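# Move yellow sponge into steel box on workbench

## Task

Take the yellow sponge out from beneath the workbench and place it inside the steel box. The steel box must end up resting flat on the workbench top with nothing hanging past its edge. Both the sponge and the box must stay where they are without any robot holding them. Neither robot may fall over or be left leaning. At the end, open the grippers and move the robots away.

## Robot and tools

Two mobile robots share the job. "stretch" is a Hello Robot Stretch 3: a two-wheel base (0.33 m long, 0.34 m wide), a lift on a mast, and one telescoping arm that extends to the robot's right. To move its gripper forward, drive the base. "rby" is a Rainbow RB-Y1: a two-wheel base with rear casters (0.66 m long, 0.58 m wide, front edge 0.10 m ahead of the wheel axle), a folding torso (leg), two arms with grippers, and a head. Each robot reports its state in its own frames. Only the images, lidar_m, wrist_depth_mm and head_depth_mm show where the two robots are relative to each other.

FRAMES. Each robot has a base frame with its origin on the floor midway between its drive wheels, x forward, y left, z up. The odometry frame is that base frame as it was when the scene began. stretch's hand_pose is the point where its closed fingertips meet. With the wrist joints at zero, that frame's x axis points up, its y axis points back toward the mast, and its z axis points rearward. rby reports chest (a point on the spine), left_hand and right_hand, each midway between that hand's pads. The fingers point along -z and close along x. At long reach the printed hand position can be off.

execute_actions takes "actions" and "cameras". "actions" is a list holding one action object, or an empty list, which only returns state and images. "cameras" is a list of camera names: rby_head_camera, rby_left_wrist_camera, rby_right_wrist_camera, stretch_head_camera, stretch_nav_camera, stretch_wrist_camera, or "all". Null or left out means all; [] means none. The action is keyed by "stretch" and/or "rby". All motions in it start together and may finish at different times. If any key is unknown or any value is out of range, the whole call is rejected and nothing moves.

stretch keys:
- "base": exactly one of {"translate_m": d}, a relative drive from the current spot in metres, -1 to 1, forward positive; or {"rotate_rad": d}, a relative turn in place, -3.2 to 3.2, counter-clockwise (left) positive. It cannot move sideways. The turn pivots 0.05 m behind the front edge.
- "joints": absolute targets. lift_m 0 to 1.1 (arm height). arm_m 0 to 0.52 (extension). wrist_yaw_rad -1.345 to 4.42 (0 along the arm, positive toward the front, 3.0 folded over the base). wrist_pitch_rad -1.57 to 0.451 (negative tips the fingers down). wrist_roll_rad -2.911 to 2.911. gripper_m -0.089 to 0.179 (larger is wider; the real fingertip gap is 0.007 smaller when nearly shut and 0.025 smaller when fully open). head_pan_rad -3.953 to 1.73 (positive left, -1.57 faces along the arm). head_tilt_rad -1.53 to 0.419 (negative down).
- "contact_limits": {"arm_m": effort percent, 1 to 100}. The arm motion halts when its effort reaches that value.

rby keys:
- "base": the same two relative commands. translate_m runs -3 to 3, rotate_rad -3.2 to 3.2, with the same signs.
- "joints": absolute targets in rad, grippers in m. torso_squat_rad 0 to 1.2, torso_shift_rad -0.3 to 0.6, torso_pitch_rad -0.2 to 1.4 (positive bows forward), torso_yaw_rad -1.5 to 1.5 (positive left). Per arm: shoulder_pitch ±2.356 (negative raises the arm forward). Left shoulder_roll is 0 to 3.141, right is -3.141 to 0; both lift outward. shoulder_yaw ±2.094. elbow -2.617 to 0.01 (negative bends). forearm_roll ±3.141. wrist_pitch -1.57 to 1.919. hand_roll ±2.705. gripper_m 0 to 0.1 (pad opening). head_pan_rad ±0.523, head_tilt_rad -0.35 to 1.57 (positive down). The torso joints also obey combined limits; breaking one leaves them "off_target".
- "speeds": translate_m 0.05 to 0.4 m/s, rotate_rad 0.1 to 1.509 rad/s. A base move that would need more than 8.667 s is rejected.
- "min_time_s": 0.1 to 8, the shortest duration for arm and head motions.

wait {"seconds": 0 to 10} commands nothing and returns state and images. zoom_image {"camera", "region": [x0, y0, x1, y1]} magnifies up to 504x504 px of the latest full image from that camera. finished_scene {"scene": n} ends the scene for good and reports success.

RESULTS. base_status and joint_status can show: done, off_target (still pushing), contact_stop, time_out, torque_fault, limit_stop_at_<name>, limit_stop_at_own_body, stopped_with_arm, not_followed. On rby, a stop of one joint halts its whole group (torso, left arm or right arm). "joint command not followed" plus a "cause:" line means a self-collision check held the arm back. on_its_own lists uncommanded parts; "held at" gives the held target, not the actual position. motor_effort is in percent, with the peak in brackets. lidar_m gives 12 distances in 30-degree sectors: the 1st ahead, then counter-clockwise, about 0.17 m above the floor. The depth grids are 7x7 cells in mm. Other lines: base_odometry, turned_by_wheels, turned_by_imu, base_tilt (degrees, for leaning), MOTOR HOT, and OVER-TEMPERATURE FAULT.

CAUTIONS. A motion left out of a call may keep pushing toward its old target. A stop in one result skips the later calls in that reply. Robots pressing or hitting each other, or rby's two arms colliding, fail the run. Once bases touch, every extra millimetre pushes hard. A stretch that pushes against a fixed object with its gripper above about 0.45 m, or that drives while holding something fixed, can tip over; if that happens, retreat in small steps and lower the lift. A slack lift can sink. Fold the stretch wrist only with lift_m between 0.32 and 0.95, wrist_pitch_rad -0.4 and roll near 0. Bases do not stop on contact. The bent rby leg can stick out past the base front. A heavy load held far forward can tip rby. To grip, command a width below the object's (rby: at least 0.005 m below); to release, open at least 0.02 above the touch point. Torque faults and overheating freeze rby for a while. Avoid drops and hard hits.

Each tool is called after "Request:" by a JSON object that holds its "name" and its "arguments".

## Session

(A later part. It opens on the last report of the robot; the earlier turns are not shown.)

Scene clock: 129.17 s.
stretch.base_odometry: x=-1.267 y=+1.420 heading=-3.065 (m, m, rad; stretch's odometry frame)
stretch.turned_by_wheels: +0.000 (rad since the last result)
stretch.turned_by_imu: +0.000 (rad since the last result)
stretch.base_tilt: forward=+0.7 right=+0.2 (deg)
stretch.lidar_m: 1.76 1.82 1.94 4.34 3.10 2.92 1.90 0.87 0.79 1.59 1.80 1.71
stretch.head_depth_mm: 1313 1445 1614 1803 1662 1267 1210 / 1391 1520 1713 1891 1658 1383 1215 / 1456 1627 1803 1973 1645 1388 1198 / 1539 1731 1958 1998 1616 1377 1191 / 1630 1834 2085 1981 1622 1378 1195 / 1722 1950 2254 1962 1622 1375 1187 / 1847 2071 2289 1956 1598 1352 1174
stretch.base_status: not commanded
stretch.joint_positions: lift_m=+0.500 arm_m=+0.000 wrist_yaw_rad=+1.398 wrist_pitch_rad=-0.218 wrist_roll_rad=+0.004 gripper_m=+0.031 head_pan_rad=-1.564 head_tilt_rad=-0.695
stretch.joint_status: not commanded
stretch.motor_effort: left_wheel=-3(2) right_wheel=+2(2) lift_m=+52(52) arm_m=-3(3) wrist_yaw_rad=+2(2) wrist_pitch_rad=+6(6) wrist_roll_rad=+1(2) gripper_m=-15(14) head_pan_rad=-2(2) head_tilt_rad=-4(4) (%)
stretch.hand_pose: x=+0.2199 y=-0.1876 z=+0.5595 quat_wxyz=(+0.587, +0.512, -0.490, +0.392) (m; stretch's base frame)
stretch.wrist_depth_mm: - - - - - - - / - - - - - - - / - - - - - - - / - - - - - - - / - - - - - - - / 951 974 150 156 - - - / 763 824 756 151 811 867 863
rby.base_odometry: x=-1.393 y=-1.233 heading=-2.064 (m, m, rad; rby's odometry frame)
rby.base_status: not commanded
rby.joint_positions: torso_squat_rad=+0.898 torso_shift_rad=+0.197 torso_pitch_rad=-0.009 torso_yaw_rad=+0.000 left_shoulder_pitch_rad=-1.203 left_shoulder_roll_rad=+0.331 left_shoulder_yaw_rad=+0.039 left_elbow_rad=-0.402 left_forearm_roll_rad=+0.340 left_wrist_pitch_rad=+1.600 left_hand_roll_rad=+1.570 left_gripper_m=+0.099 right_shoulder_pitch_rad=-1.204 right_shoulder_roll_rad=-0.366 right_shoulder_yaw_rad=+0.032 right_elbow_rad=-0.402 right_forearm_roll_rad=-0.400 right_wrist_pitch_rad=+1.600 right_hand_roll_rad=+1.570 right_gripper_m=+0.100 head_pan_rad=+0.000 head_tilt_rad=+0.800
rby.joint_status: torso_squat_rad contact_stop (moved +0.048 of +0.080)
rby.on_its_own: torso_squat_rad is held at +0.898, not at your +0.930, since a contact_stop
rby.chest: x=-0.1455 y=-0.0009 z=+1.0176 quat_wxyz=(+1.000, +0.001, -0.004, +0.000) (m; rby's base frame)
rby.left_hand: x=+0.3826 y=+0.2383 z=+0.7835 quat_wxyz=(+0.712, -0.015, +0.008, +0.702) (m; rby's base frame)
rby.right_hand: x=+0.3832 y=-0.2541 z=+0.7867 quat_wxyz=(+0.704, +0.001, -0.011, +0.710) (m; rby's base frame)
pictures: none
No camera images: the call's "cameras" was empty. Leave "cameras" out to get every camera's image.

Request:
{"name": "execute_actions", "arguments": {"actions": [{"rby":{"joints":{"torso_squat_rad":0.885}}}], "cameras": []}}

Request:
{"name": "execute_actions", "arguments": {"actions": [{"rby":{"joints":{"left_gripper_m":0.0,"right_gripper_m":0.0}}}], "cameras": []}}

Request:
{"name": "wait", "arguments": {"seconds": 1.5}}

Request:
{"name": "execute_actions", "arguments": {"actions": [{"rby":{"joints":{"torso_squat_rad":0.75}}}], "cameras": ["rby_head_camera","rby_left_wrist_camera","rby_right_wrist_camera"]}}

Scene clock: 130.30 s.
stretch.base_odometry: x=-1.267 y=+1.420 heading=-3.065 (m, m, rad; stretch's odometry frame)
stretch.turned_by_wheels: +0.000 (rad since the last result)
stretch.turned_by_imu: +0.000 (rad since the last result)
stretch.base_tilt: forward=+0.5 right=+0.4 (deg)
stretch.lidar_m: 1.76 1.83 1.93 4.35 3.11 2.92 1.91 0.87 0.79 1.59 1.80 1.71
stretch.head_depth_mm: 1322 1449 1620 1805 1667 1268 1207 / 1388 1534 1709 1901 1646 1385 1208 / 1461 1611 1820 1929 1642 1381 1201 / 1550 1731 1943 1992 1622 1381 1194 / 1626 1820 2087 1963 1629 1379 1186 / 1714 1940 2236 1960 1613 1367 1180 / 1815 2055 2307 1951 1600 1358 1182
stretch.base_status: not commanded
stretch.joint_positions: lift_m=+0.500 arm_m=+0.000 wrist_yaw_rad=+1.398 wrist_pitch_rad=-0.218 wrist_roll_rad=+0.004 gripper_m=+0.031 head_pan_rad=-1.564 head_tilt_rad=-0.695
stretch.joint_status: not commanded
stretch.motor_effort: left_wheel=-3(3) right_wheel=+2(2) lift_m=+52(53) arm_m=-4(3) wrist_yaw_rad=+2(2) wrist_pitch_rad=+6(6) wrist_roll_rad=+2(2) gripper_m=-14(15) head_pan_rad=-2(3) head_tilt_rad=-4(3) (%)
stretch.hand_pose: x=+0.2199 y=-0.1876 z=+0.5595 quat_wxyz=(+0.587, +0.512, -0.490, +0.392) (m; stretch's base frame)
stretch.wrist_depth_mm: - - - - - - - / - - - - - - - / - - - - - - - / - - - - - - - / - - - - - - - / 946 - 149 156 - - - / 795 778 758 151 819 862 864
rby.base_odometry: x=-1.393 y=-1.233 heading=-2.064 (m, m, rad; rby's odometry frame)
rby.base_status: not commanded
rby.joint_positions: torso_squat_rad=+0.885 torso_shift_rad=+0.197 torso_pitch_rad=-0.007 torso_yaw_rad=+0.000 left_shoulder_pitch_rad=-1.201 left_shoulder_roll_rad=+0.330 left_shoulder_yaw_rad=+0.039 left_elbow_rad=-0.400 left_forearm_roll_rad=+0.340 left_wrist_pitch_rad=+1.600 left_hand_roll_rad=+1.570 left_gripper_m=+0.099 right_shoulder_pitch_rad=-1.200 right_shoulder_roll_rad=-0.365 right_shoulder_yaw_rad=+0.032 right_elbow_rad=-0.400 right_forearm_roll_rad=-0.400 right_wrist_pitch_rad=+1.600 right_hand_roll_rad=+1.570 right_gripper_m=+0.100 head_pan_rad=+0.000 head_tilt_rad=+0.800
rby.joint_status: all done
rby.chest: x=-0.1432 y=-0.0009 z=+1.0246 quat_wxyz=(+1.000, +0.001, -0.004, +0.000) (m; rby's base frame)
rby.left_hand: x=+0.3832 y=+0.2384 z=+0.7877 quat_wxyz=(+0.712, -0.013, +0.010, +0.702) (m; rby's base frame)
rby.right_hand: x=+0.3834 y=-0.2543 z=+0.7903 quat_wxyz=(+0.705, +0.004, -0.008, +0.710) (m; rby's base frame)
pictures: none
No camera images: the call's "cameras" was empty. Leave "cameras" out to get every camera's image.

Scene clock: 131.83 s.
stretch.base_odometry: x=-1.267 y=+1.420 heading=-3.065 (m, m, rad; stretch's odometry frame)
stretch.turned_by_wheels: +0.000 (rad since the last result)
stretch.turned_by_imu: +0.000 (rad since the last result)
stretch.base_tilt: forward=+0.6 right=+0.4 (deg)
stretch.lidar_m: 1.76 1.83 1.94 4.32 3.09 2.92 1.91 0.87 0.79 1.59 1.80 1.72
stretch.head_depth_mm: 1323 1450 1619 1813 1654 1270 1199 / 1383 1525 1705 1862 1650 1382 1199 / 1449 1627 1816 1947 1619 1387 1200 / 1524 1714 1952 1989 1624 1377 1193 / 1613 1816 2085 1983 1623 1361 1187 / 1738 1962 2231 1957 1602 1373 1178 / 1835 2080 2315 1929 1598 1350 1176
stretch.base_status: not commanded
stretch.joint_positions: lift_m=+0.500 arm_m=+0.000 wrist_yaw_rad=+1.398 wrist_pitch_rad=-0.218 wrist_roll_rad=+0.004 gripper_m=+0.031 head_pan_rad=-1.564 head_tilt_rad=-0.695
stretch.joint_status: not commanded
stretch.motor_effort: left_wheel=-3(2) right_wheel=+2(1) lift_m=+53(52) arm_m=-4(4) wrist_yaw_rad=+0(2) wrist_pitch_rad=+6(6) wrist_roll_rad=+1(2) gripper_m=-13(15) head_pan_rad=-3(2) head_tilt_rad=-4(4) (%)
stretch.hand_pose: x=+0.2199 y=-0.1876 z=+0.5595 quat_wxyz=(+0.587, +0.512, -0.490, +0.392) (m; stretch's base frame)
stretch.wrist_depth_mm: - - - - - - - / - - - - - - - / - - - - - - - / - - - - - - - / - - - - - - - / 943 986 150 157 - - - / 792 819 729 151 823 856 887
rby.base_odometry: x=-1.393 y=-1.233 heading=-2.065 (m, m, rad; rby's odometry frame)
rby.base_status: not commanded
rby.joint_positions: torso_squat_rad=+0.885 torso_shift_rad=+0.197 torso_pitch_rad=-0.007 torso_yaw_rad=+0.000 left_shoulder_pitch_rad=-1.199 left_shoulder_roll_rad=+0.335 left_shoulder_yaw_rad=+0.039 left_elbow_rad=-0.400 left_forearm_roll_rad=+0.338 left_wrist_pitch_rad=+1.600 left_hand_roll_rad=+1.570 left_gripper_m=+0.002 right_shoulder_pitch_rad=-1.198 right_shoulder_roll_rad=-0.371 right_shoulder_yaw_rad=+0.032 right_elbow_rad=-0.399 right_forearm_roll_rad=-0.398 right_wrist_pitch_rad=+1.600 right_hand_roll_rad=+1.570 right_gripper_m=+0.002 head_pan_rad=+0.000 head_tilt_rad=+0.800
rby.joint_status: all done
rby.chest: x=-0.1432 y=-0.0010 z=+1.0246 quat_wxyz=(+1.000, +0.001, -0.004, +0.000) (m; rby's base frame)
rby.left_hand: x=+0.3832 y=+0.2416 z=+0.7877 quat_wxyz=(+0.710, -0.012, +0.008, +0.704) (m; rby's base frame)
rby.right_hand: x=+0.3830 y=-0.2588 z=+0.7902 quat_wxyz=(+0.707, +0.002, -0.006, +0.707) (m; rby's base frame)
pictures: none
No camera images: the call's "cameras" was empty. Leave "cameras" out to get every camera's image.

Scene clock: 133.33 s.
stretch.base_odometry: x=-1.267 y=+1.420 heading=-3.065 (m, m, rad; stretch's odometry frame)
stretch.turned_by_wheels: +0.000 (rad since the last result)
stretch.turned_by_imu: +0.000 (rad since the last result)
stretch.base_tilt: forward=+0.7 right=+0.4 (deg)
stretch.lidar_m: 1.76 1.83 1.93 4.35 3.08 2.92 1.91 0.86 0.79 1.59 1.79 1.72
stretch.head_depth_mm: 1321 1451 1607 1821 1665 1256 1210 / 1375 1526 1701 1895 1641 1404 1203 / 1462 1615 1826 1943 1624 1390 1193 / 1528 1714 1934 1997 1638 1381 1191 / 1634 1834 2098 1998 1628 1370 1195 / 1739 1958 2232 1975 1614 1363 1185 / 1843 2088 2305 1930 1603 1357 1177
stretch.base_status: not commanded
stretch.joint_positions: lift_m=+0.500 arm_m=+0.000 wrist_yaw_rad=+1.398 wrist_pitch_rad=-0.218 wrist_roll_rad=+0.004 gripper_m=+0.031 head_pan_rad=-1.564 head_tilt_rad=-0.695
stretch.joint_status: not commanded
stretch.motor_effort: left_wheel=-3(2) right_wheel=+2(1) lift_m=+52(52) arm_m=-3(4) wrist_yaw_rad=+1(2) wrist_pitch_rad=+6(6) wrist_roll_rad=+1(2) gripper_m=-14(15) head_pan_rad=-2(2) head_tilt_rad=-4(4) (%)
stretch.hand_pose: x=+0.2199 y=-0.1876 z=+0.5595 quat_wxyz=(+0.587, +0.512, -0.490, +0.392) (m; stretch's base frame)
stretch.wrist_depth_mm: - - - - - - - / - - - - - - - / - - - - - - - / - - - - - - - / - - - - - - - / 938 978 149 156 - - - / 792 794 750 151 787 854 893
rby.base_odometry: x=-1.393 y=-1.233 heading=-2.065 (m, m, rad; rby's odometry frame)
rby.base_status: not commanded
rby.joint_positions: torso_squat_rad=+0.885 torso_shift_rad=+0.197 torso_pitch_rad=-0.007 torso_yaw_rad=+0.000 left_shoulder_pitch_rad=-1.199 left_shoulder_roll_rad=+0.335 left_shoulder_yaw_rad=+0.039 left_elbow_rad=-0.400 left_forearm_roll_rad=+0.338 left_wrist_pitch_rad=+1.600 left_hand_roll_rad=+1.570 left_gripper_m=+0.002 right_shoulder_pitch_rad=-1.198 right_shoulder_roll_rad=-0.371 right_shoulder_yaw_rad=+0.032 right_elbow_rad=-0.399 right_forearm_roll_rad=-0.398 right_wrist_pitch_rad=+1.600 right_hand_roll_rad=+1.570 right_gripper_m=+0.002 head_pan_rad=+0.000 head_tilt_rad=+0.800
rby.joint_status: all done
rby.chest: x=-0.1432 y=-0.0010 z=+1.0246 quat_wxyz=(+1.000, +0.001, -0.004, +0.000) (m; rby's base frame)
rby.left_hand: x=+0.3832 y=+0.2416 z=+0.7877 quat_wxyz=(+0.710, -0.012, +0.008, +0.704) (m; rby's base frame)
rby.right_hand: x=+0.3830 y=-0.2588 z=+0.7902 quat_wxyz=(+0.707, +0.002, -0.006, +0.707) (m; rby's base frame)
wait: 1.50 s; at rest by 0.27 s
pictures: rby_head_camera, rby_left_wrist_camera, rby_right_wrist_camera, stretch_head_camera (sideways: a quarter turn clockwise sets it upright), stretch_nav_camera (sideways: a quarter turn counterclockwise sets it upright), stretch_wrist_camera
Images, in order (width x height): rby_head_camera 896x504, rby_left_wrist_camera 644x364, rby_right_wrist_camera 644x364, stretch_head_camera 896x504, stretch_nav_camera 672x504, stretch_wrist_camera 644x364.

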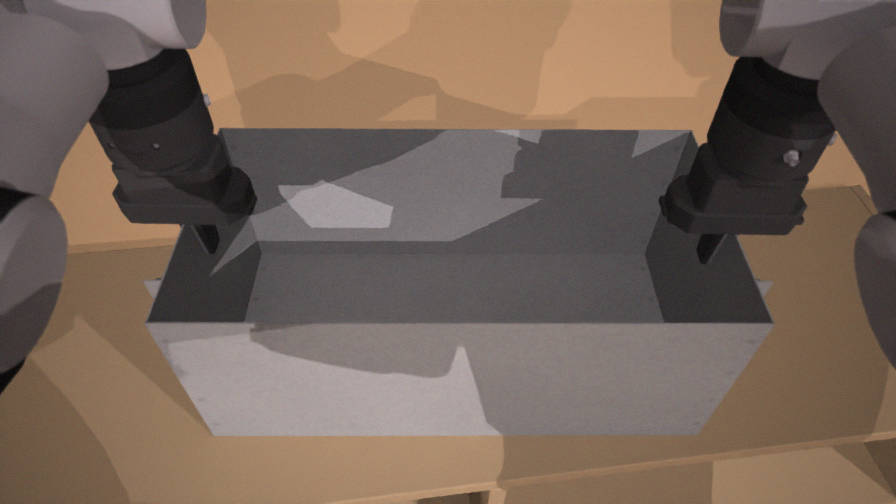

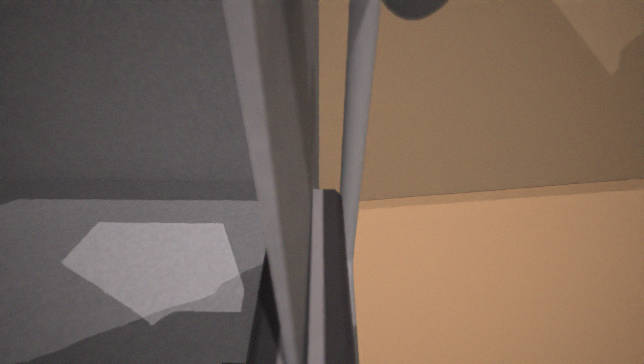

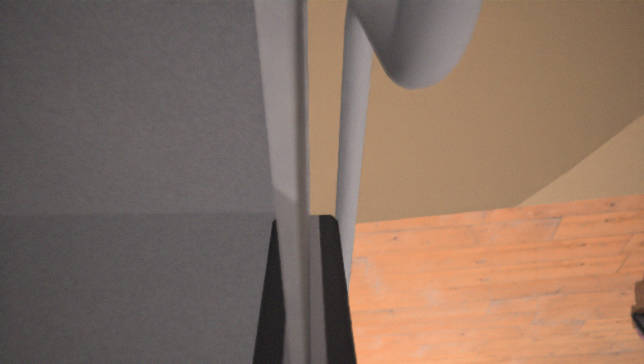

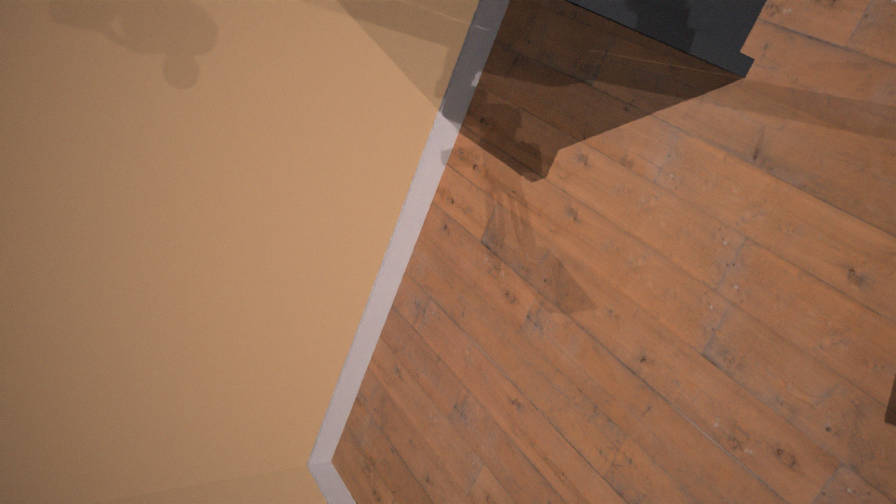

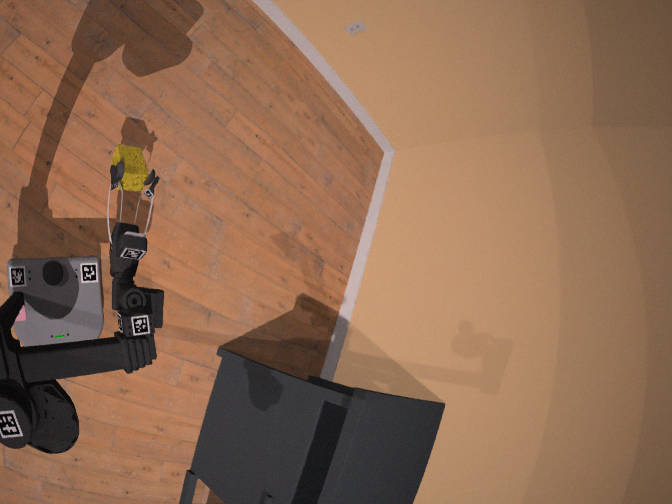

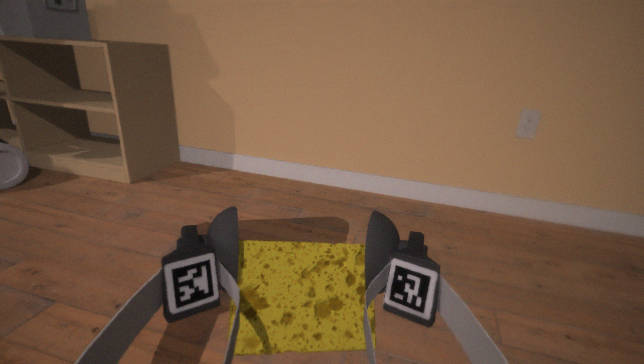

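Scene clock: 134.67 s.
stretch.base_odometry: x=-1.267 y=+1.420 heading=-3.065 (m, m, rad; stretch's odometry frame)
stretch.turned_by_wheels: +0.000 (rad since the last result)
stretch.turned_by_imu: +0.000 (rad since the last result)
stretch.base_tilt: forward=+0.7 right=+0.4 (deg)
stretch.lidar_m: 1.76 1.83 1.93 4.33 3.10 2.92 1.91 0.86 0.79 1.59 1.79 1.71
stretch.head_depth_mm: 1321 1445 1605 1812 1665 1266 1209 / 1375 1528 1706 1876 1658 1404 1208 / 1453 1613 1811 1948 1628 1384 1196 / 1527 1711 1943 2006 1616 1374 1206 / 1623 1825 2096 1998 1615 1374 1196 / 1723 1962 2249 1955 1622 1366 1181 / 1842 2078 2310 1951 1588 1366 1181
stretch.base_status: not commanded
stretch.joint_positions: lift_m=+0.500 arm_m=+0.000 wrist_yaw_rad=+1.398 wrist_pitch_rad=-0.218 wrist_roll_rad=+0.004 gripper_m=+0.031 head_pan_rad=-1.564 head_tilt_rad=-0.695
stretch.joint_status: not commanded
stretch.motor_effort: left_wheel=-3(2) right_wheel=+2(2) lift_m=+52(53) arm_m=-3(3) wrist_yaw_rad=+3(2) wrist_pitch_rad=+7(6) wrist_roll_rad=+2(2) gripper_m=-15(15) head_pan_rad=-2(2) head_tilt_rad=-4(3) (%)
stretch.hand_pose: x=+0.2199 y=-0.1876 z=+0.5595 quat_wxyz=(+0.587, +0.512, -0.490, +0.392) (m; stretch's base frame)
stretch.wrist_depth_mm: - - - - - - - / - - - - - - - / - - - - - - - / - - - - - - - / - - - - - - - / 947 1000 150 157 - - - / 790 792 779 152 819 857 880
rby.base_odometry: x=-1.393 y=-1.233 heading=-2.064 (m, m, rad; rby's odometry frame)
rby.base_status: not commanded
rby.joint_positions: torso_squat_rad=+0.750 torso_shift_rad=+0.197 torso_pitch_rad=-0.007 torso_yaw_rad=+0.000 left_shoulder_pitch_rad=-1.200 left_shoulder_roll_rad=+0.330 left_shoulder_yaw_rad=+0.039 left_elbow_rad=-0.400 left_forearm_roll_rad=+0.340 left_wrist_pitch_rad=+1.600 left_hand_roll_rad=+1.570 left_gripper_m=+0.000 right_shoulder_pitch_rad=-1.199 right_shoulder_roll_rad=-0.365 right_shoulder_yaw_rad=+0.032 right_elbow_rad=-0.400 right_forearm_roll_rad=-0.400 right_wrist_pitch_rad=+1.600 right_hand_roll_rad=+1.570 right_gripper_m=+0.000 head_pan_rad=+0.000 head_tilt_rad=+0.800
rby.joint_status: all done
rby.chest: x=-0.1296 y=-0.0010 z=+1.0922 quat_wxyz=(+1.000, +0.001, -0.003, +0.000) (m; rby's base frame)
rby.left_hand: x=+0.3965 y=+0.2385 z=+0.8548 quat_wxyz=(+0.712, -0.013, +0.010, +0.702) (m; rby's base frame)
rby.right_hand: x=+0.3967 y=-0.2546 z=+0.8573 quat_wxyz=(+0.705, +0.004, -0.008, +0.710) (m; rby's base frame)
pictures: rby_head_camera, rby_left_wrist_camera, rby_right_wrist_camera
Images, in order (width x height): rby_head_camera 896x504, rby_left_wrist_camera 644x364, rby_right_wrist_camera 644x364.

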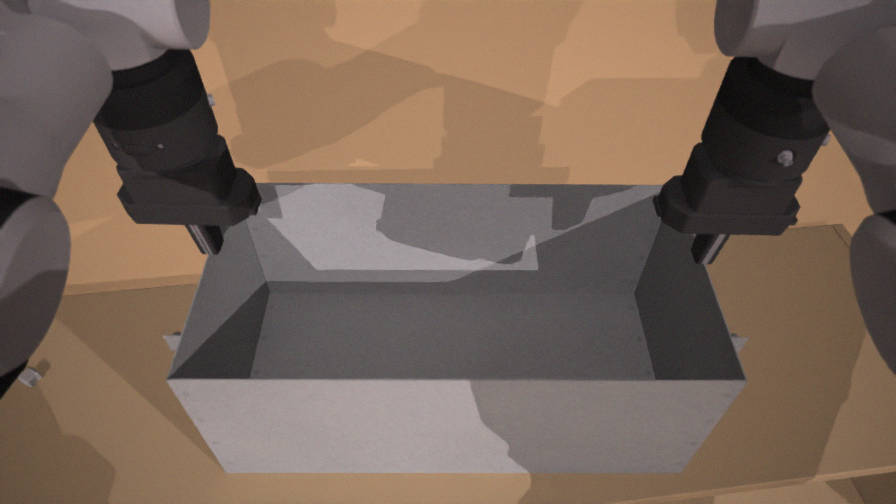

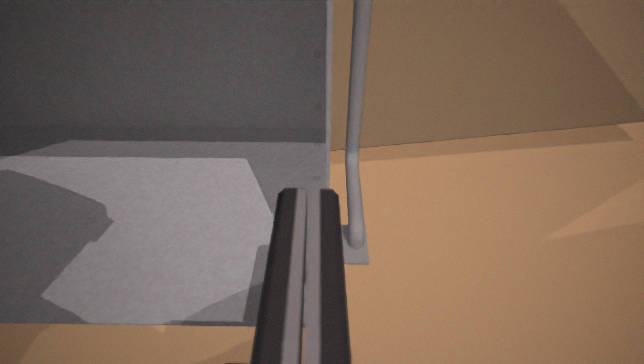

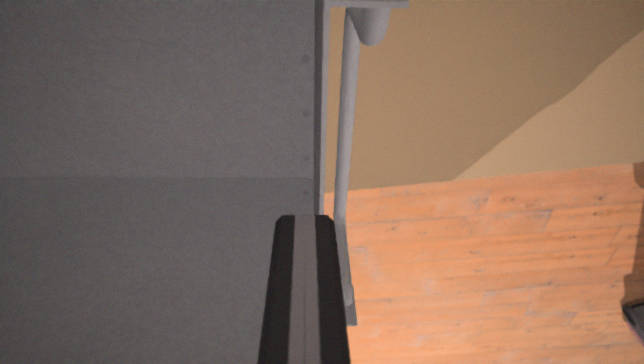

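Request:
{"name": "execute_actions", "arguments": {"actions": [{"rby":{"base":{"translate_m":-0.3},"joints":{"torso_squat_rad":0.6}}}], "cameras": []}}

Request:
{"name": "execute_actions", "arguments": {"actions": [{"rby":{"joints":{"left_gripper_m":0.08,"right_gripper_m":0.08,"left_shoulder_pitch_rad":-1.0,"left_shoulder_roll_rad":0.6,"left_elbow_rad":-0.1,"left_forearm_roll_rad":2.0,"left_wrist_pitch_rad":1.7,"right_shoulder_pitch_rad":-1.0,"right_shoulder_roll_rad":-0.6,"right_elbow_rad":-0.1,"right_forearm_roll_rad":-2.0,"right_wrist_pitch_rad":1.7,"head_tilt_rad":0.6}}}], "cameras": ["rby_head_camera"]}}

Scene clock: 140.00 s.
stretch.base_odometry: x=-1.267 y=+1.420 heading=-3.065 (m, m, rad; stretch's odometry frame)
stretch.turned_by_wheels: +0.000 (rad since the last result)
stretch.turned_by_imu: +0.001 (rad since the last result)
stretch.base_tilt: forward=+0.6 right=+0.3 (deg)
stretch.lidar_m: 1.77 1.75 1.75 4.34 3.08 2.92 1.91 0.87 0.79 1.59 1.79 1.71
stretch.head_depth_mm: 1322 1452 1602 1797 1653 1271 1218 / 1379 1522 1697 1883 1652 1409 1202 / 1447 1615 1817 1951 1653 1381 1204 / 1523 1719 1928 2001 1637 1379 1191 / 1628 1818 2068 1984 1603 1374 1200 / 1716 1938 2247 1969 1622 1361 1187 / 1846 2071 2313 1936 1592 1364 1179
stretch.base_status: not commanded
stretch.joint_positions: lift_m=+0.500 arm_m=+0.000 wrist_yaw_rad=+1.398 wrist_pitch_rad=-0.218 wrist_roll_rad=+0.004 gripper_m=+0.031 head_pan_rad=-1.564 head_tilt_rad=-0.695
stretch.joint_status: not commanded
stretch.motor_effort: left_wheel=-3(3) right_wheel=+2(2) lift_m=+52(52) arm_m=-3(3) wrist_yaw_rad=+2(3) wrist_pitch_rad=+6(6) wrist_roll_rad=+2(2) gripper_m=-15(15) head_pan_rad=-2(2) head_tilt_rad=-3(3) (%)
stretch.hand_pose: x=+0.2199 y=-0.1876 z=+0.5595 quat_wxyz=(+0.587, +0.512, -0.490, +0.392) (m; stretch's base frame)
stretch.wrist_depth_mm: - - - - - - - / - - - - - - - / - - - - - - - / - - - - - - - / - - - - - - - / 923 - 149 157 - - - / 789 788 728 151 852 871 863
rby.base_odometry: x=-1.251 y=-0.969 heading=-2.064 (m, m, rad; rby's odometry frame)
rby.base_status: done
rby.joint_positions: torso_squat_rad=+0.600 torso_shift_rad=+0.197 torso_pitch_rad=-0.007 torso_yaw_rad=+0.000 left_shoulder_pitch_rad=-1.200 left_shoulder_roll_rad=+0.330 left_shoulder_yaw_rad=+0.039 left_elbow_rad=-0.400 left_forearm_roll_rad=+0.340 left_wrist_pitch_rad=+1.600 left_hand_roll_rad=+1.570 left_gripper_m=+0.000 right_shoulder_pitch_rad=-1.200 right_shoulder_roll_rad=-0.365 right_shoulder_yaw_rad=+0.032 right_elbow_rad=-0.400 right_forearm_roll_rad=-0.400 right_wrist_pitch_rad=+1.600 right_hand_roll_rad=+1.570 right_gripper_m=+0.000 head_pan_rad=+0.000 head_tilt_rad=+0.800
rby.joint_status: all done
rby.chest: x=-0.1169 y=-0.0011 z=+1.1564 quat_wxyz=(+1.000, +0.001, -0.004, +0.000) (m; rby's base frame)
rby.left_hand: x=+0.4094 y=+0.2383 z=+0.9193 quat_wxyz=(+0.712, -0.013, +0.010, +0.702) (m; rby's base frame)
rby.right_hand: x=+0.4096 y=-0.2544 z=+0.9219 quat_wxyz=(+0.704, +0.004, -0.008, +0.710) (m; rby's base frame)
pictures: none
No camera images: the call's "cameras" was empty. Leave "cameras" out to get every camera's image.

Scene clock: 142.13 s.
stretch.base_odometry: x=-1.267 y=+1.420 heading=-3.065 (m, m, rad; stretch's odometry frame)
stretch.turned_by_wheels: +0.000 (rad since the last result)
stretch.turned_by_imu: +0.000 (rad since the last result)
stretch.base_tilt: forward=+0.6 right=+0.2 (deg)
stretch.lidar_m: 1.76 1.76 1.76 4.35 3.08 2.92 1.91 0.87 0.79 1.59 1.80 1.71
stretch.head_depth_mm: 1318 1447 1614 1803 1654 1268 1211 / 1377 1534 1694 1886 1644 1393 1196 / 1448 1621 1832 1965 1642 1378 1197 / 1536 1714 1965 1989 1630 1385 1207 / 1628 1824 2078 1990 1610 1372 1193 / 1722 1951 2234 1971 1603 1373 1181 / 1819 2083 2278 1958 1612 1364 1184
stretch.base_status: not commanded
stretch.joint_positions: lift_m=+0.500 arm_m=+0.000 wrist_yaw_rad=+1.398 wrist_pitch_rad=-0.218 wrist_roll_rad=+0.004 gripper_m=+0.031 head_pan_rad=-1.564 head_tilt_rad=-0.695
stretch.joint_status: not commanded
stretch.motor_effort: left_wheel=-2(2) right_wheel=+2(1) lift_m=+53(53) arm_m=-3(3) wrist_yaw_rad=+1(1) wrist_pitch_rad=+6(6) wrist_roll_rad=+2(1) gripper_m=-14(15) head_pan_rad=-3(2) head_tilt_rad=-3(4) (%)
stretch.hand_pose: x=+0.2199 y=-0.1876 z=+0.5595 quat_wxyz=(+0.587, +0.512, -0.490, +0.392) (m; stretch's base frame)
stretch.wrist_depth_mm: - - - - - - - / - - - - - - - / - - - - - - - / - - - - - - - / - - - - - - - / 944 970 149 157 - - - / 776 783 756 152 824 885 891
rby.base_odometry: x=-1.251 y=-0.969 heading=-2.064 (m, m, rad; rby's odometry frame)
rby.base_status: not commanded
rby.joint_positions: torso_squat_rad=+0.600 torso_shift_rad=+0.197 torso_pitch_rad=-0.007 torso_yaw_rad=+0.000 left_shoulder_pitch_rad=-1.000 left_shoulder_roll_rad=+0.600 left_shoulder_yaw_rad=+0.039 left_elbow_rad=-0.100 left_forearm_roll_rad=+2.000 left_wrist_pitch_rad=+1.700 left_hand_roll_rad=+1.570 left_gripper_m=+0.080 right_shoulder_pitch_rad=-1.000 right_shoulder_roll_rad=-0.600 right_shoulder_yaw_rad=+0.032 right_elbow_rad=-0.100 right_forearm_roll_rad=-2.000 right_wrist_pitch_rad=+1.700 right_hand_roll_rad=+1.570 right_gripper_m=+0.080 head_pan_rad=+0.000 head_tilt_rad=+0.600
rby.joint_status: all done
rby.chest: x=-0.1169 y=-0.0011 z=+1.1564 quat_wxyz=(+1.000, +0.001, -0.004, +0.000) (m; rby's base frame)
rby.left_hand: x=+0.3975 y=+0.2114 z=+1.0456 quat_wxyz=(+0.326, -0.492, +0.511, +0.625) (m; rby's base frame)
rby.right_hand: x=+0.3913 y=-0.2102 z=+1.0291 quat_wxyz=(+0.641, +0.506, -0.466, +0.340) (m; rby's base frame)
pictures: rby_head_camera
Images, in order (width x height): rby_head_camera 896x504.

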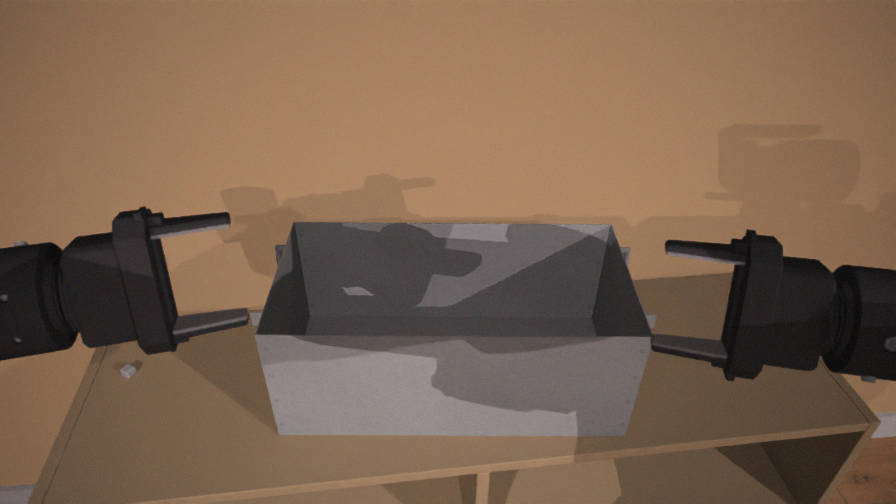

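Request:
{"name": "execute_actions", "arguments": {"actions": [{"rby":{"joints":{"left_shoulder_pitch_rad":-0.85,"left_shoulder_roll_rad":0.85,"left_forearm_roll_rad":2.2,"left_hand_roll_rad":1.25,"right_shoulder_pitch_rad":-0.85,"right_shoulder_roll_rad":-0.85,"right_forearm_roll_rad":-2.2,"right_hand_roll_rad":1.92,"torso_shift_rad":0.4}}}], "cameras": ["rby_head_camera"]}}

Scene clock: 145.63 s.
stretch.base_odometry: x=-1.267 y=+1.420 heading=-3.065 (m, m, rad; stretch's odometry frame)
stretch.turned_by_wheels: +0.000 (rad since the last result)
stretch.turned_by_imu: +0.001 (rad since the last result)
stretch.base_tilt: forward=+0.6 right=+0.3 (deg)
stretch.lidar_m: 1.76 1.75 1.75 4.36 3.10 2.92 1.91 0.87 0.79 1.59 1.80 1.71
stretch.head_depth_mm: 1318 1458 1613 1808 1654 1272 1219 / 1391 1523 1693 1896 1654 1404 1212 / 1461 1621 1812 1930 1625 1388 1205 / 1539 1721 1936 1987 1644 1374 1193 / 1639 1822 2083 1984 1609 1376 1189 / 1722 1951 2252 1987 1618 1378 1187 / 1845 2067 2315 1951 1594 1364 1178
stretch.base_status: not commanded
stretch.joint_positions: lift_m=+0.500 arm_m=+0.000 wrist_yaw_rad=+1.398 wrist_pitch_rad=-0.218 wrist_roll_rad=+0.004 gripper_m=+0.031 head_pan_rad=-1.564 head_tilt_rad=-0.695
stretch.joint_status: not commanded
stretch.motor_effort: left_wheel=-3(3) right_wheel=+2(2) lift_m=+52(52) arm_m=-4(3) wrist_yaw_rad=+2(2) wrist_pitch_rad=+6(6) wrist_roll_rad=+2(1) gripper_m=-14(14) head_pan_rad=-2(2) head_tilt_rad=-4(4) (%)
stretch.hand_pose: x=+0.2199 y=-0.1876 z=+0.5595 quat_wxyz=(+0.587, +0.512, -0.490, +0.392) (m; stretch's base frame)
stretch.wrist_depth_mm: - - - - - - - / - - - - - - - / - - - - - - - / - - - - - - - / - - - - - - - / 938 995 150 157 - - - / 788 803 747 151 817 875 876
rby.base_odometry: x=-1.251 y=-0.969 heading=-2.064 (m, m, rad; rby's odometry frame)
rby.base_status: not commanded
rby.joint_positions: torso_squat_rad=+0.600 torso_shift_rad=+0.400 torso_pitch_rad=-0.007 torso_yaw_rad=+0.000 left_shoulder_pitch_rad=-0.850 left_shoulder_roll_rad=+0.850 left_shoulder_yaw_rad=+0.039 left_elbow_rad=-0.100 left_forearm_roll_rad=+2.200 left_wrist_pitch_rad=+1.700 left_hand_roll_rad=+1.250 left_gripper_m=+0.080 right_shoulder_pitch_rad=-0.850 right_shoulder_roll_rad=-0.850 right_shoulder_yaw_rad=+0.032 right_elbow_rad=-0.100 right_forearm_roll_rad=-2.200 right_wrist_pitch_rad=+1.700 right_hand_roll_rad=+1.920 right_gripper_m=+0.080 head_pan_rad=+0.000 head_tilt_rad=+0.600
rby.joint_status: all done
rby.chest: x=-0.0051 y=-0.0010 z=+1.1220 quat_wxyz=(+1.000, +0.001, -0.003, +0.000) (m; rby's base frame)
rby.left_hand: x=+0.4915 y=+0.3680 z=+1.0287 quat_wxyz=(+0.335, -0.636, +0.333, +0.611) (m; rby's base frame)
rby.right_hand: x=+0.4870 y=-0.3651 z=+1.0114 quat_wxyz=(+0.623, +0.327, -0.614, +0.358) (m; rby's base frame)
pictures: rby_head_camera
Images, in order (width x height): rby_head_camera 896x504.

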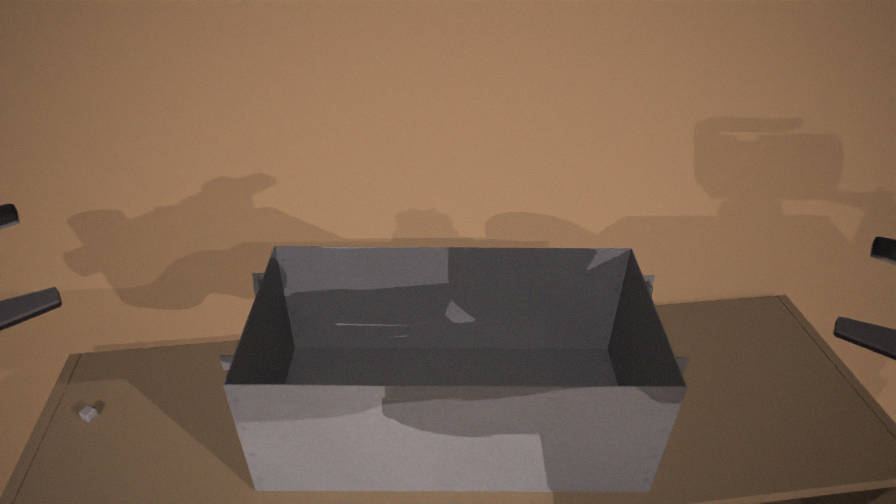

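Request:
{"name": "execute_actions", "arguments": {"actions": [{"rby":{"joints":{"left_shoulder_pitch_rad":-0.7,"left_wrist_pitch_rad":1.85,"right_shoulder_pitch_rad":-0.7,"right_wrist_pitch_rad":1.85,"torso_shift_rad":0.35,"torso_squat_rad":1.1,"head_tilt_rad":0.5}}}], "cameras": ["rby_head_camera","rby_left_wrist_camera","stretch_wrist_camera"]}}

Scene clock: 148.87 s.
stretch.base_odometry: x=-1.267 y=+1.420 heading=-3.065 (m, m, rad; stretch's odometry frame)
stretch.turned_by_wheels: +0.000 (rad since the last result)
stretch.turned_by_imu: +0.000 (rad since the last result)
stretch.base_tilt: forward=+0.5 right=+0.3 (deg)
stretch.lidar_m: 1.77 1.75 1.76 4.34 3.09 2.92 1.91 0.86 0.79 1.58 1.79 1.71
stretch.head_depth_mm: 1320 1444 1617 1812 1659 1268 1214 / 1381 1524 1705 1887 1643 1386 1209 / 1470 1625 1810 1950 1638 1378 1198 / 1538 1697 1940 2000 1619 1377 1202 / 1626 1826 2076 2020 1607 1371 1199 / 1716 1947 2277 1928 1617 1371 1187 / 1841 2055 2296 1950 1596 1352 1174
stretch.base_status: not commanded
stretch.joint_positions: lift_m=+0.500 arm_m=+0.000 wrist_yaw_rad=+1.398 wrist_pitch_rad=-0.218 wrist_roll_rad=+0.004 gripper_m=+0.031 head_pan_rad=-1.564 head_tilt_rad=-0.695
stretch.joint_status: not commanded
stretch.motor_effort: left_wheel=-3(2) right_wheel=+2(2) lift_m=+52(52) arm_m=-3(3) wrist_yaw_rad=+2(2) wrist_pitch_rad=+6(6) wrist_roll_rad=+2(2) gripper_m=-14(14) head_pan_rad=-2(2) head_tilt_rad=-4(4) (%)
stretch.hand_pose: x=+0.2199 y=-0.1876 z=+0.5595 quat_wxyz=(+0.587, +0.512, -0.490, +0.392) (m; stretch's base frame)
stretch.wrist_depth_mm: - - - - - - - / - - - - - - - / - - - - - - - / - - - - - - - / - - - - - - - / 959 972 149 156 - - - / 775 799 755 151 809 878 888
rby.base_odometry: x=-1.251 y=-0.969 heading=-2.064 (m, m, rad; rby's odometry frame)
rby.base_status: not commanded
rby.joint_positions: torso_squat_rad=+1.100 torso_shift_rad=+0.350 torso_pitch_rad=-0.007 torso_yaw_rad=+0.000 left_shoulder_pitch_rad=-0.700 left_shoulder_roll_rad=+0.850 left_shoulder_yaw_rad=+0.039 left_elbow_rad=-0.100 left_forearm_roll_rad=+2.200 left_wrist_pitch_rad=+1.850 left_hand_roll_rad=+1.250 left_gripper_m=+0.080 right_shoulder_pitch_rad=-0.700 right_shoulder_roll_rad=-0.850 right_shoulder_yaw_rad=+0.032 right_elbow_rad=-0.100 right_forearm_roll_rad=-2.200 right_wrist_pitch_rad=+1.850 right_hand_roll_rad=+1.920 right_gripper_m=+0.080 head_pan_rad=+0.000 head_tilt_rad=+0.500
rby.joint_status: all done
rby.chest: x=-0.1214 y=-0.0008 z=+0.8882 quat_wxyz=(+1.000, +0.001, -0.004, +0.000) (m; rby's base frame)
rby.left_hand: x=+0.3113 y=+0.3756 z=+0.7415 quat_wxyz=(+0.328, -0.593, +0.393, +0.622) (m; rby's base frame)
rby.right_hand: x=+0.3049 y=-0.3720 z=+0.7255 quat_wxyz=(+0.633, +0.391, -0.570, +0.349) (m; rby's base frame)
pictures: rby_head_camera, rby_left_wrist_camera, stretch_wrist_camera
Images, in order (width x height): rby_head_camera 896x504, rby_left_wrist_camera 644x364, stretch_wrist_camera 644x364.

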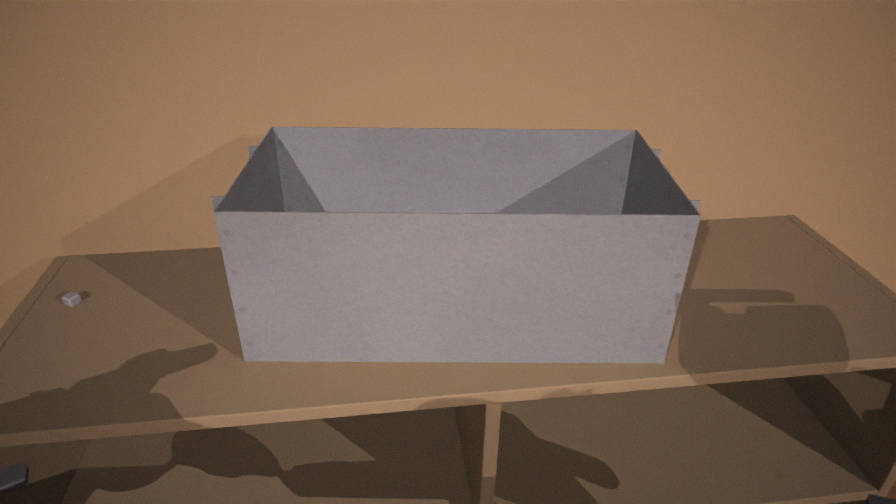

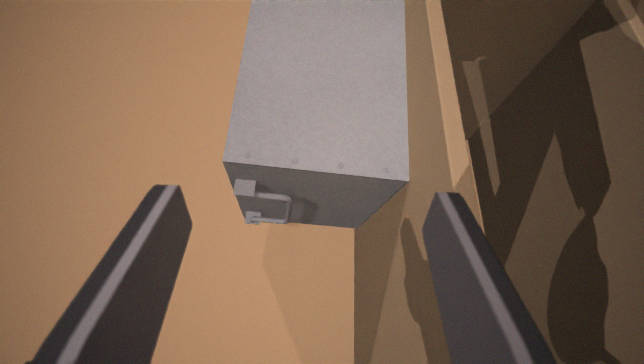

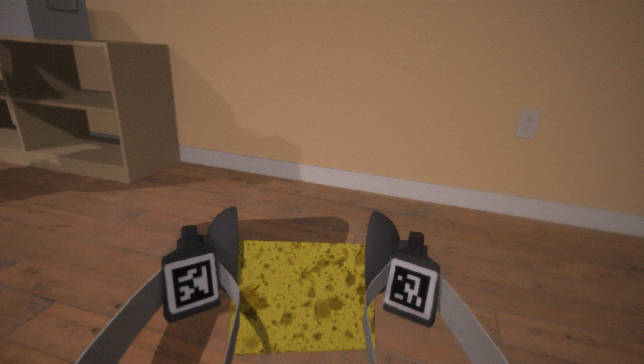

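Request:
{"name": "execute_actions", "arguments": {"actions": [{"rby":{"joints":{"left_shoulder_pitch_rad":-1.1,"right_shoulder_pitch_rad":-1.1,"torso_shift_rad":0.45,"torso_squat_rad":1.0,"torso_pitch_rad":0.4,"head_tilt_rad":0.3}}}], "cameras": ["rby_head_camera","stretch_wrist_camera"]}}

Scene clock: 151.43 s.
stretch.base_odometry: x=-1.267 y=+1.420 heading=-3.065 (m, m, rad; stretch's odometry frame)
stretch.turned_by_wheels: +0.000 (rad since the last result)
stretch.turned_by_imu: +0.000 (rad since the last result)
stretch.base_tilt: forward=+0.6 right=+0.4 (deg)
stretch.lidar_m: 1.76 1.75 1.76 4.34 3.10 2.92 1.90 0.86 0.79 1.59 1.80 1.71
stretch.head_depth_mm: 1319 1449 1603 1794 1659 1266 1213 / 1379 1520 1711 1888 1646 1395 1204 / 1451 1613 1813 1956 1650 1397 1203 / 1546 1705 1940 1999 1631 1383 1193 / 1624 1831 2051 1965 1619 1373 1191 / 1740 1971 2225 1956 1622 1364 1189 / 1837 2116 2304 1942 1596 1367 1182
stretch.base_status: not commanded
stretch.joint_positions: lift_m=+0.500 arm_m=+0.000 wrist_yaw_rad=+1.398 wrist_pitch_rad=-0.218 wrist_roll_rad=+0.004 gripper_m=+0.031 head_pan_rad=-1.564 head_tilt_rad=-0.695
stretch.joint_status: not commanded
stretch.motor_effort: left_wheel=-2(3) right_wheel=+2(2) lift_m=+53(53) arm_m=-3(3) wrist_yaw_rad=+1(2) wrist_pitch_rad=+6(6) wrist_roll_rad=+2(2) gripper_m=-15(15) head_pan_rad=-2(2) head_tilt_rad=-4(3) (%)
stretch.hand_pose: x=+0.2199 y=-0.1876 z=+0.5595 quat_wxyz=(+0.587, +0.512, -0.490, +0.392) (m; stretch's base frame)
stretch.wrist_depth_mm: - - - - - - - / - - - - - - - / - - - - - - - / - - - - - - - / - - - - - - - / 955 955 149 157 - - - / 792 797 760 151 825 883 882
rby.base_odometry: x=-1.251 y=-0.969 heading=-2.064 (m, m, rad; rby's odometry frame)
rby.base_status: not commanded
rby.joint_positions: torso_squat_rad=+1.000 torso_shift_rad=+0.450 torso_pitch_rad=+0.400 torso_yaw_rad=+0.000 left_shoulder_pitch_rad=-1.100 left_shoulder_roll_rad=+0.850 left_shoulder_yaw_rad=+0.039 left_elbow_rad=-0.100 left_forearm_roll_rad=+2.200 left_wrist_pitch_rad=+1.850 left_hand_roll_rad=+1.250 left_gripper_m=+0.080 right_shoulder_pitch_rad=-1.100 right_shoulder_roll_rad=-0.850 right_shoulder_yaw_rad=+0.032 right_elbow_rad=-0.100 right_forearm_roll_rad=-2.200 right_wrist_pitch_rad=+1.850 right_hand_roll_rad=+1.920 right_gripper_m=+0.080 head_pan_rad=+0.000 head_tilt_rad=+0.300
rby.joint_status: all done
rby.chest: x=+0.0571 y=-0.0008 z=+0.9060 quat_wxyz=(+0.980, +0.001, +0.199, +0.000) (m; rby's base frame)
rby.left_hand: x=+0.5309 y=+0.3106 z=+0.7362 quat_wxyz=(+0.355, -0.560, +0.445, +0.602) (m; rby's base frame)
rby.right_hand: x=+0.5233 y=-0.3078 z=+0.7208 quat_wxyz=(+0.612, +0.441, -0.538, +0.377) (m; rby's base frame)
pictures: rby_head_camera, stretch_wrist_camera
Images, in order (width x height): rby_head_camera 896x504, stretch_wrist_camera 644x364.

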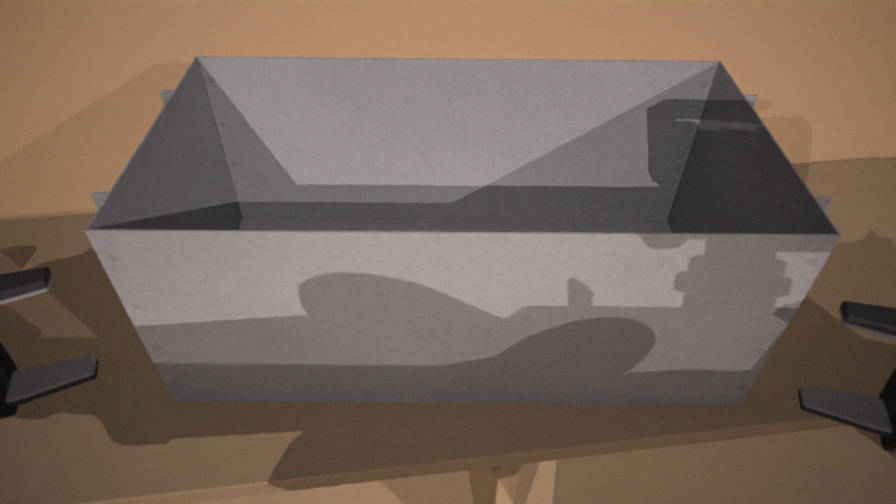

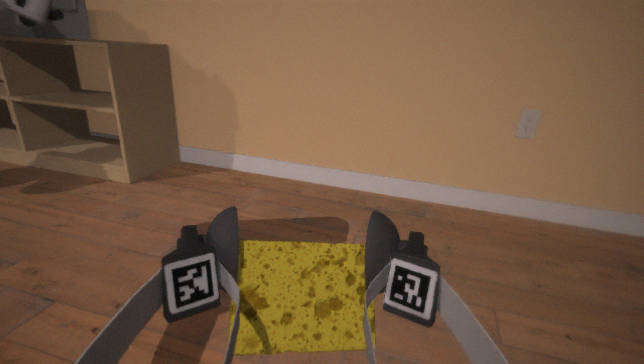

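Request:
{"name": "execute_actions", "arguments": {"actions": [{"rby":{"joints":{"left_shoulder_roll_rad":0.97,"right_shoulder_roll_rad":-0.98,"left_forearm_roll_rad":2.3,"right_forearm_roll_rad":-2.3,"right_shoulder_pitch_rad":-1.14,"torso_squat_rad":0.97}}}], "cameras": ["rby_head_camera","rby_left_wrist_camera","rby_right_wrist_camera"]}}

Scene clock: 152.63 s.
stretch.base_odometry: x=-1.267 y=+1.420 heading=-3.065 (m, m, rad; stretch's odometry frame)
stretch.turned_by_wheels: +0.000 (rad since the last result)
stretch.turned_by_imu: +0.000 (rad since the last result)
stretch.base_tilt: forward=+0.6 right=+0.2 (deg)
stretch.lidar_m: 1.76 1.75 1.76 4.36 3.09 2.92 1.91 0.87 0.79 1.59 1.79 1.72
stretch.head_depth_mm: 1323 1452 1622 1800 1655 1255 1206 / 1381 1519 1708 1883 1655 1390 1202 / 1443 1623 1815 1962 1631 1388 1203 / 1530 1705 1936 1988 1640 1384 1193 / 1627 1823 2092 1971 1623 1364 1192 / 1720 1939 2217 1965 1609 1362 1181 / 1837 2083 2292 1940 1596 1356 1184
stretch.base_status: not commanded
stretch.joint_positions: lift_m=+0.500 arm_m=+0.000 wrist_yaw_rad=+1.398 wrist_pitch_rad=-0.218 wrist_roll_rad=+0.004 gripper_m=+0.031 head_pan_rad=-1.564 head_tilt_rad=-0.695
stretch.joint_status: not commanded
stretch.motor_effort: left_wheel=-2(3) right_wheel=+2(2) lift_m=+52(52) arm_m=-3(4) wrist_yaw_rad=+2(1) wrist_pitch_rad=+6(6) wrist_roll_rad=+2(2) gripper_m=-14(15) head_pan_rad=-2(2) head_tilt_rad=-3(3) (%)
stretch.hand_pose: x=+0.2199 y=-0.1876 z=+0.5595 quat_wxyz=(+0.587, +0.512, -0.490, +0.392) (m; stretch's base frame)
stretch.wrist_depth_mm: - - - - - - - / - - - - - - - / - - - - - - - / - - - - - - - / - - - - - - - / 924 984 149 157 - - - / 801 799 758 151 798 885 872
rby.base_odometry: x=-1.251 y=-0.969 heading=-2.064 (m, m, rad; rby's odometry frame)
rby.base_status: not commanded
rby.joint_positions: torso_squat_rad=+0.970 torso_shift_rad=+0.450 torso_pitch_rad=+0.400 torso_yaw_rad=+0.000 left_shoulder_pitch_rad=-1.100 left_shoulder_roll_rad=+0.970 left_shoulder_yaw_rad=+0.039 left_elbow_rad=-0.100 left_forearm_roll_rad=+2.300 left_wrist_pitch_rad=+1.850 left_hand_roll_rad=+1.250 left_gripper_m=+0.080 right_shoulder_pitch_rad=-1.140 right_shoulder_roll_rad=-0.980 right_shoulder_yaw_rad=+0.032 right_elbow_rad=-0.100 right_forearm_roll_rad=-2.300 right_wrist_pitch_rad=+1.850 right_hand_roll_rad=+1.920 right_gripper_m=+0.080 head_pan_rad=+0.000 head_tilt_rad=+0.300
rby.joint_status: all done
rby.chest: x=+0.0646 y=-0.0008 z=+0.9218 quat_wxyz=(+0.980, +0.001, +0.199, +0.000) (m; rby's base frame)
rby.left_hand: x=+0.5458 y=+0.3665 z=+0.7995 quat_wxyz=(+0.348, -0.609, +0.389, +0.598) (m; rby's base frame)
rby.right_hand: x=+0.5492 y=-0.3611 z=+0.8016 quat_wxyz=(+0.597, +0.380, -0.597, +0.378) (m; rby's base frame)
pictures: rby_head_camera, rby_left_wrist_camera, rby_right_wrist_camera
Images, in order (width x height): rby_head_camera 896x504, rby_left_wrist_camera 644x364, rby_right_wrist_camera 644x364.

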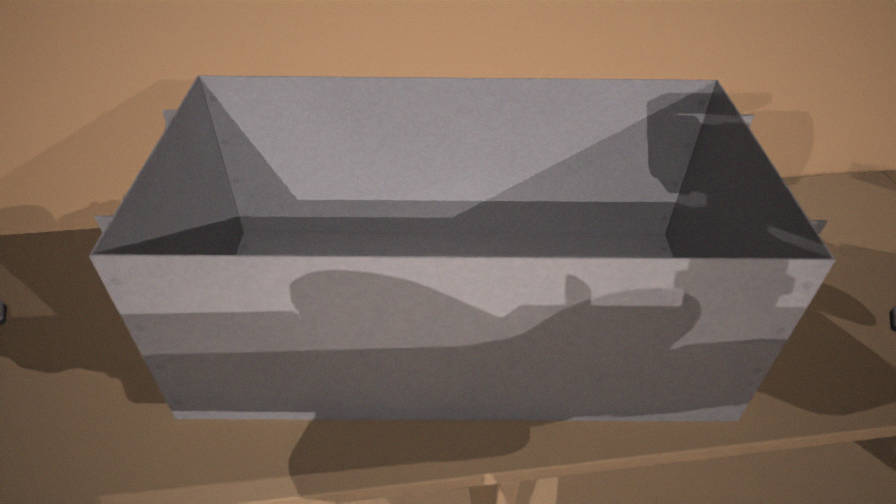

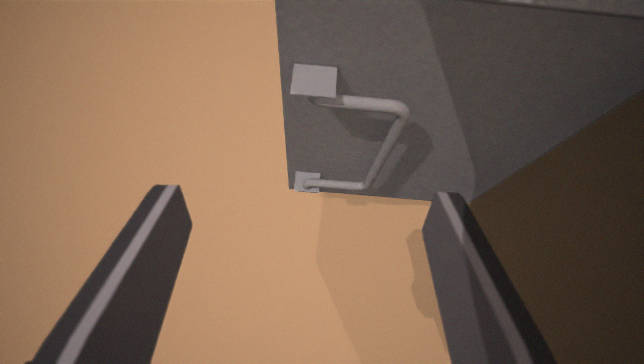

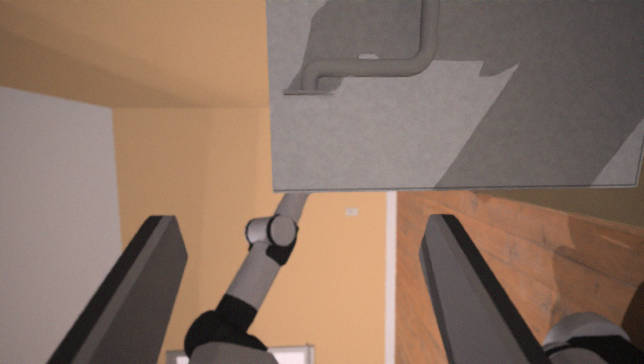

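Request:
{"name": "execute_actions", "arguments": {"actions": [{"rby":{"joints":{"left_shoulder_pitch_rad":-0.93,"right_shoulder_pitch_rad":-0.97,"torso_squat_rad":1.07}}}], "cameras": ["rby_left_wrist_camera","rby_right_wrist_camera"]}}

Scene clock: 154.70 s.
stretch.base_odometry: x=-1.267 y=+1.420 heading=-3.065 (m, m, rad; stretch's odometry frame)
stretch.turned_by_wheels: +0.000 (rad since the last result)
stretch.turned_by_imu: +0.000 (rad since the last result)
stretch.base_tilt: forward=+0.6 right=+0.4 (deg)
stretch.lidar_m: 1.77 1.76 1.76 4.34 3.09 2.92 1.91 0.86 0.79 1.59 1.80 1.71
stretch.head_depth_mm: 1320 1449 1612 1801 1658 1269 1209 / 1380 1537 1718 1884 1659 1387 1204 / 1470 1611 1816 1931 1635 1378 1201 / 1546 1716 1931 1998 1630 1380 1190 / 1658 1817 2093 1974 1616 1375 1189 / 1708 1949 2269 1971 1618 1358 1183 / 1836 2098 2317 1961 1596 1359 1173
stretch.base_status: not commanded
stretch.joint_positions: lift_m=+0.500 arm_m=+0.000 wrist_yaw_rad=+1.398 wrist_pitch_rad=-0.218 wrist_roll_rad=+0.004 gripper_m=+0.031 head_pan_rad=-1.564 head_tilt_rad=-0.695
stretch.joint_status: not commanded
stretch.motor_effort: left_wheel=-2(2) right_wheel=+2(2) lift_m=+53(52) arm_m=-3(4) wrist_yaw_rad=+2(2) wrist_pitch_rad=+6(6) wrist_roll_rad=+1(2) gripper_m=-14(14) head_pan_rad=-2(2) head_tilt_rad=-4(4) (%)
stretch.hand_pose: x=+0.2199 y=-0.1876 z=+0.5595 quat_wxyz=(+0.587, +0.512, -0.490, +0.392) (m; stretch's base frame)
stretch.wrist_depth_mm: - - - - - - - / - - - - - - - / - - - - - - - / - - - - - - - / - - - - - - - / 950 - 150 157 - - - / 773 813 738 151 817 881 857
rby.base_odometry: x=-1.251 y=-0.969 heading=-2.064 (m, m, rad; rby's odometry frame)
rby.base_status: not commanded
rby.joint_positions: torso_squat_rad=+1.070 torso_shift_rad=+0.450 torso_pitch_rad=+0.400 torso_yaw_rad=+0.000 left_shoulder_pitch_rad=-0.930 left_shoulder_roll_rad=+0.970 left_shoulder_yaw_rad=+0.039 left_elbow_rad=-0.100 left_forearm_roll_rad=+2.300 left_wrist_pitch_rad=+1.850 left_hand_roll_rad=+1.250 left_gripper_m=+0.080 right_shoulder_pitch_rad=-0.970 right_shoulder_roll_rad=-0.980 right_shoulder_yaw_rad=+0.032 right_elbow_rad=-0.100 right_forearm_roll_rad=-2.300 right_wrist_pitch_rad=+1.850 right_hand_roll_rad=+1.920 right_gripper_m=+0.080 head_pan_rad=+0.000 head_tilt_rad=+0.300
rby.joint_status: all done
rby.chest: x=+0.0384 y=-0.0008 z=+0.8683 quat_wxyz=(+0.980, +0.001, +0.198, +0.000) (m; rby's base frame)
rby.left_hand: x=+0.4743 y=+0.3948 z=+0.6813 quat_wxyz=(+0.306, -0.565, +0.392, +0.658) (m; rby's base frame)
rby.right_hand: x=+0.4786 y=-0.3891 z=+0.6825 quat_wxyz=(+0.656, +0.386, -0.554, +0.337) (m; rby's base frame)
pictures: rby_left_wrist_camera, rby_right_wrist_camera
Images, in order (width x height): rby_left_wrist_camera 644x364, rby_right_wrist_camera 644x364.

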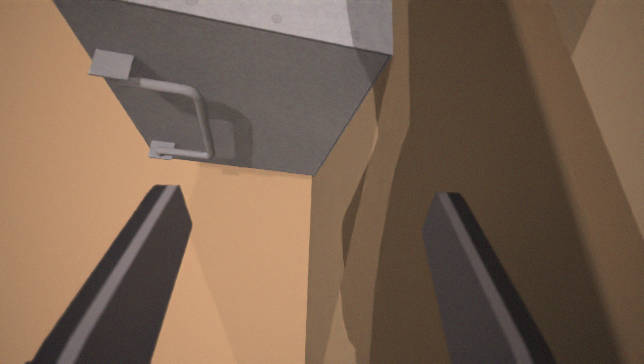

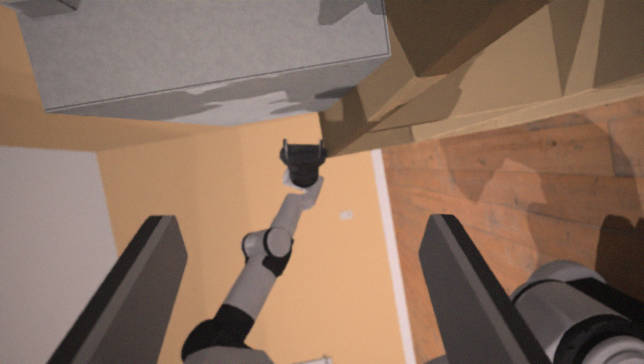

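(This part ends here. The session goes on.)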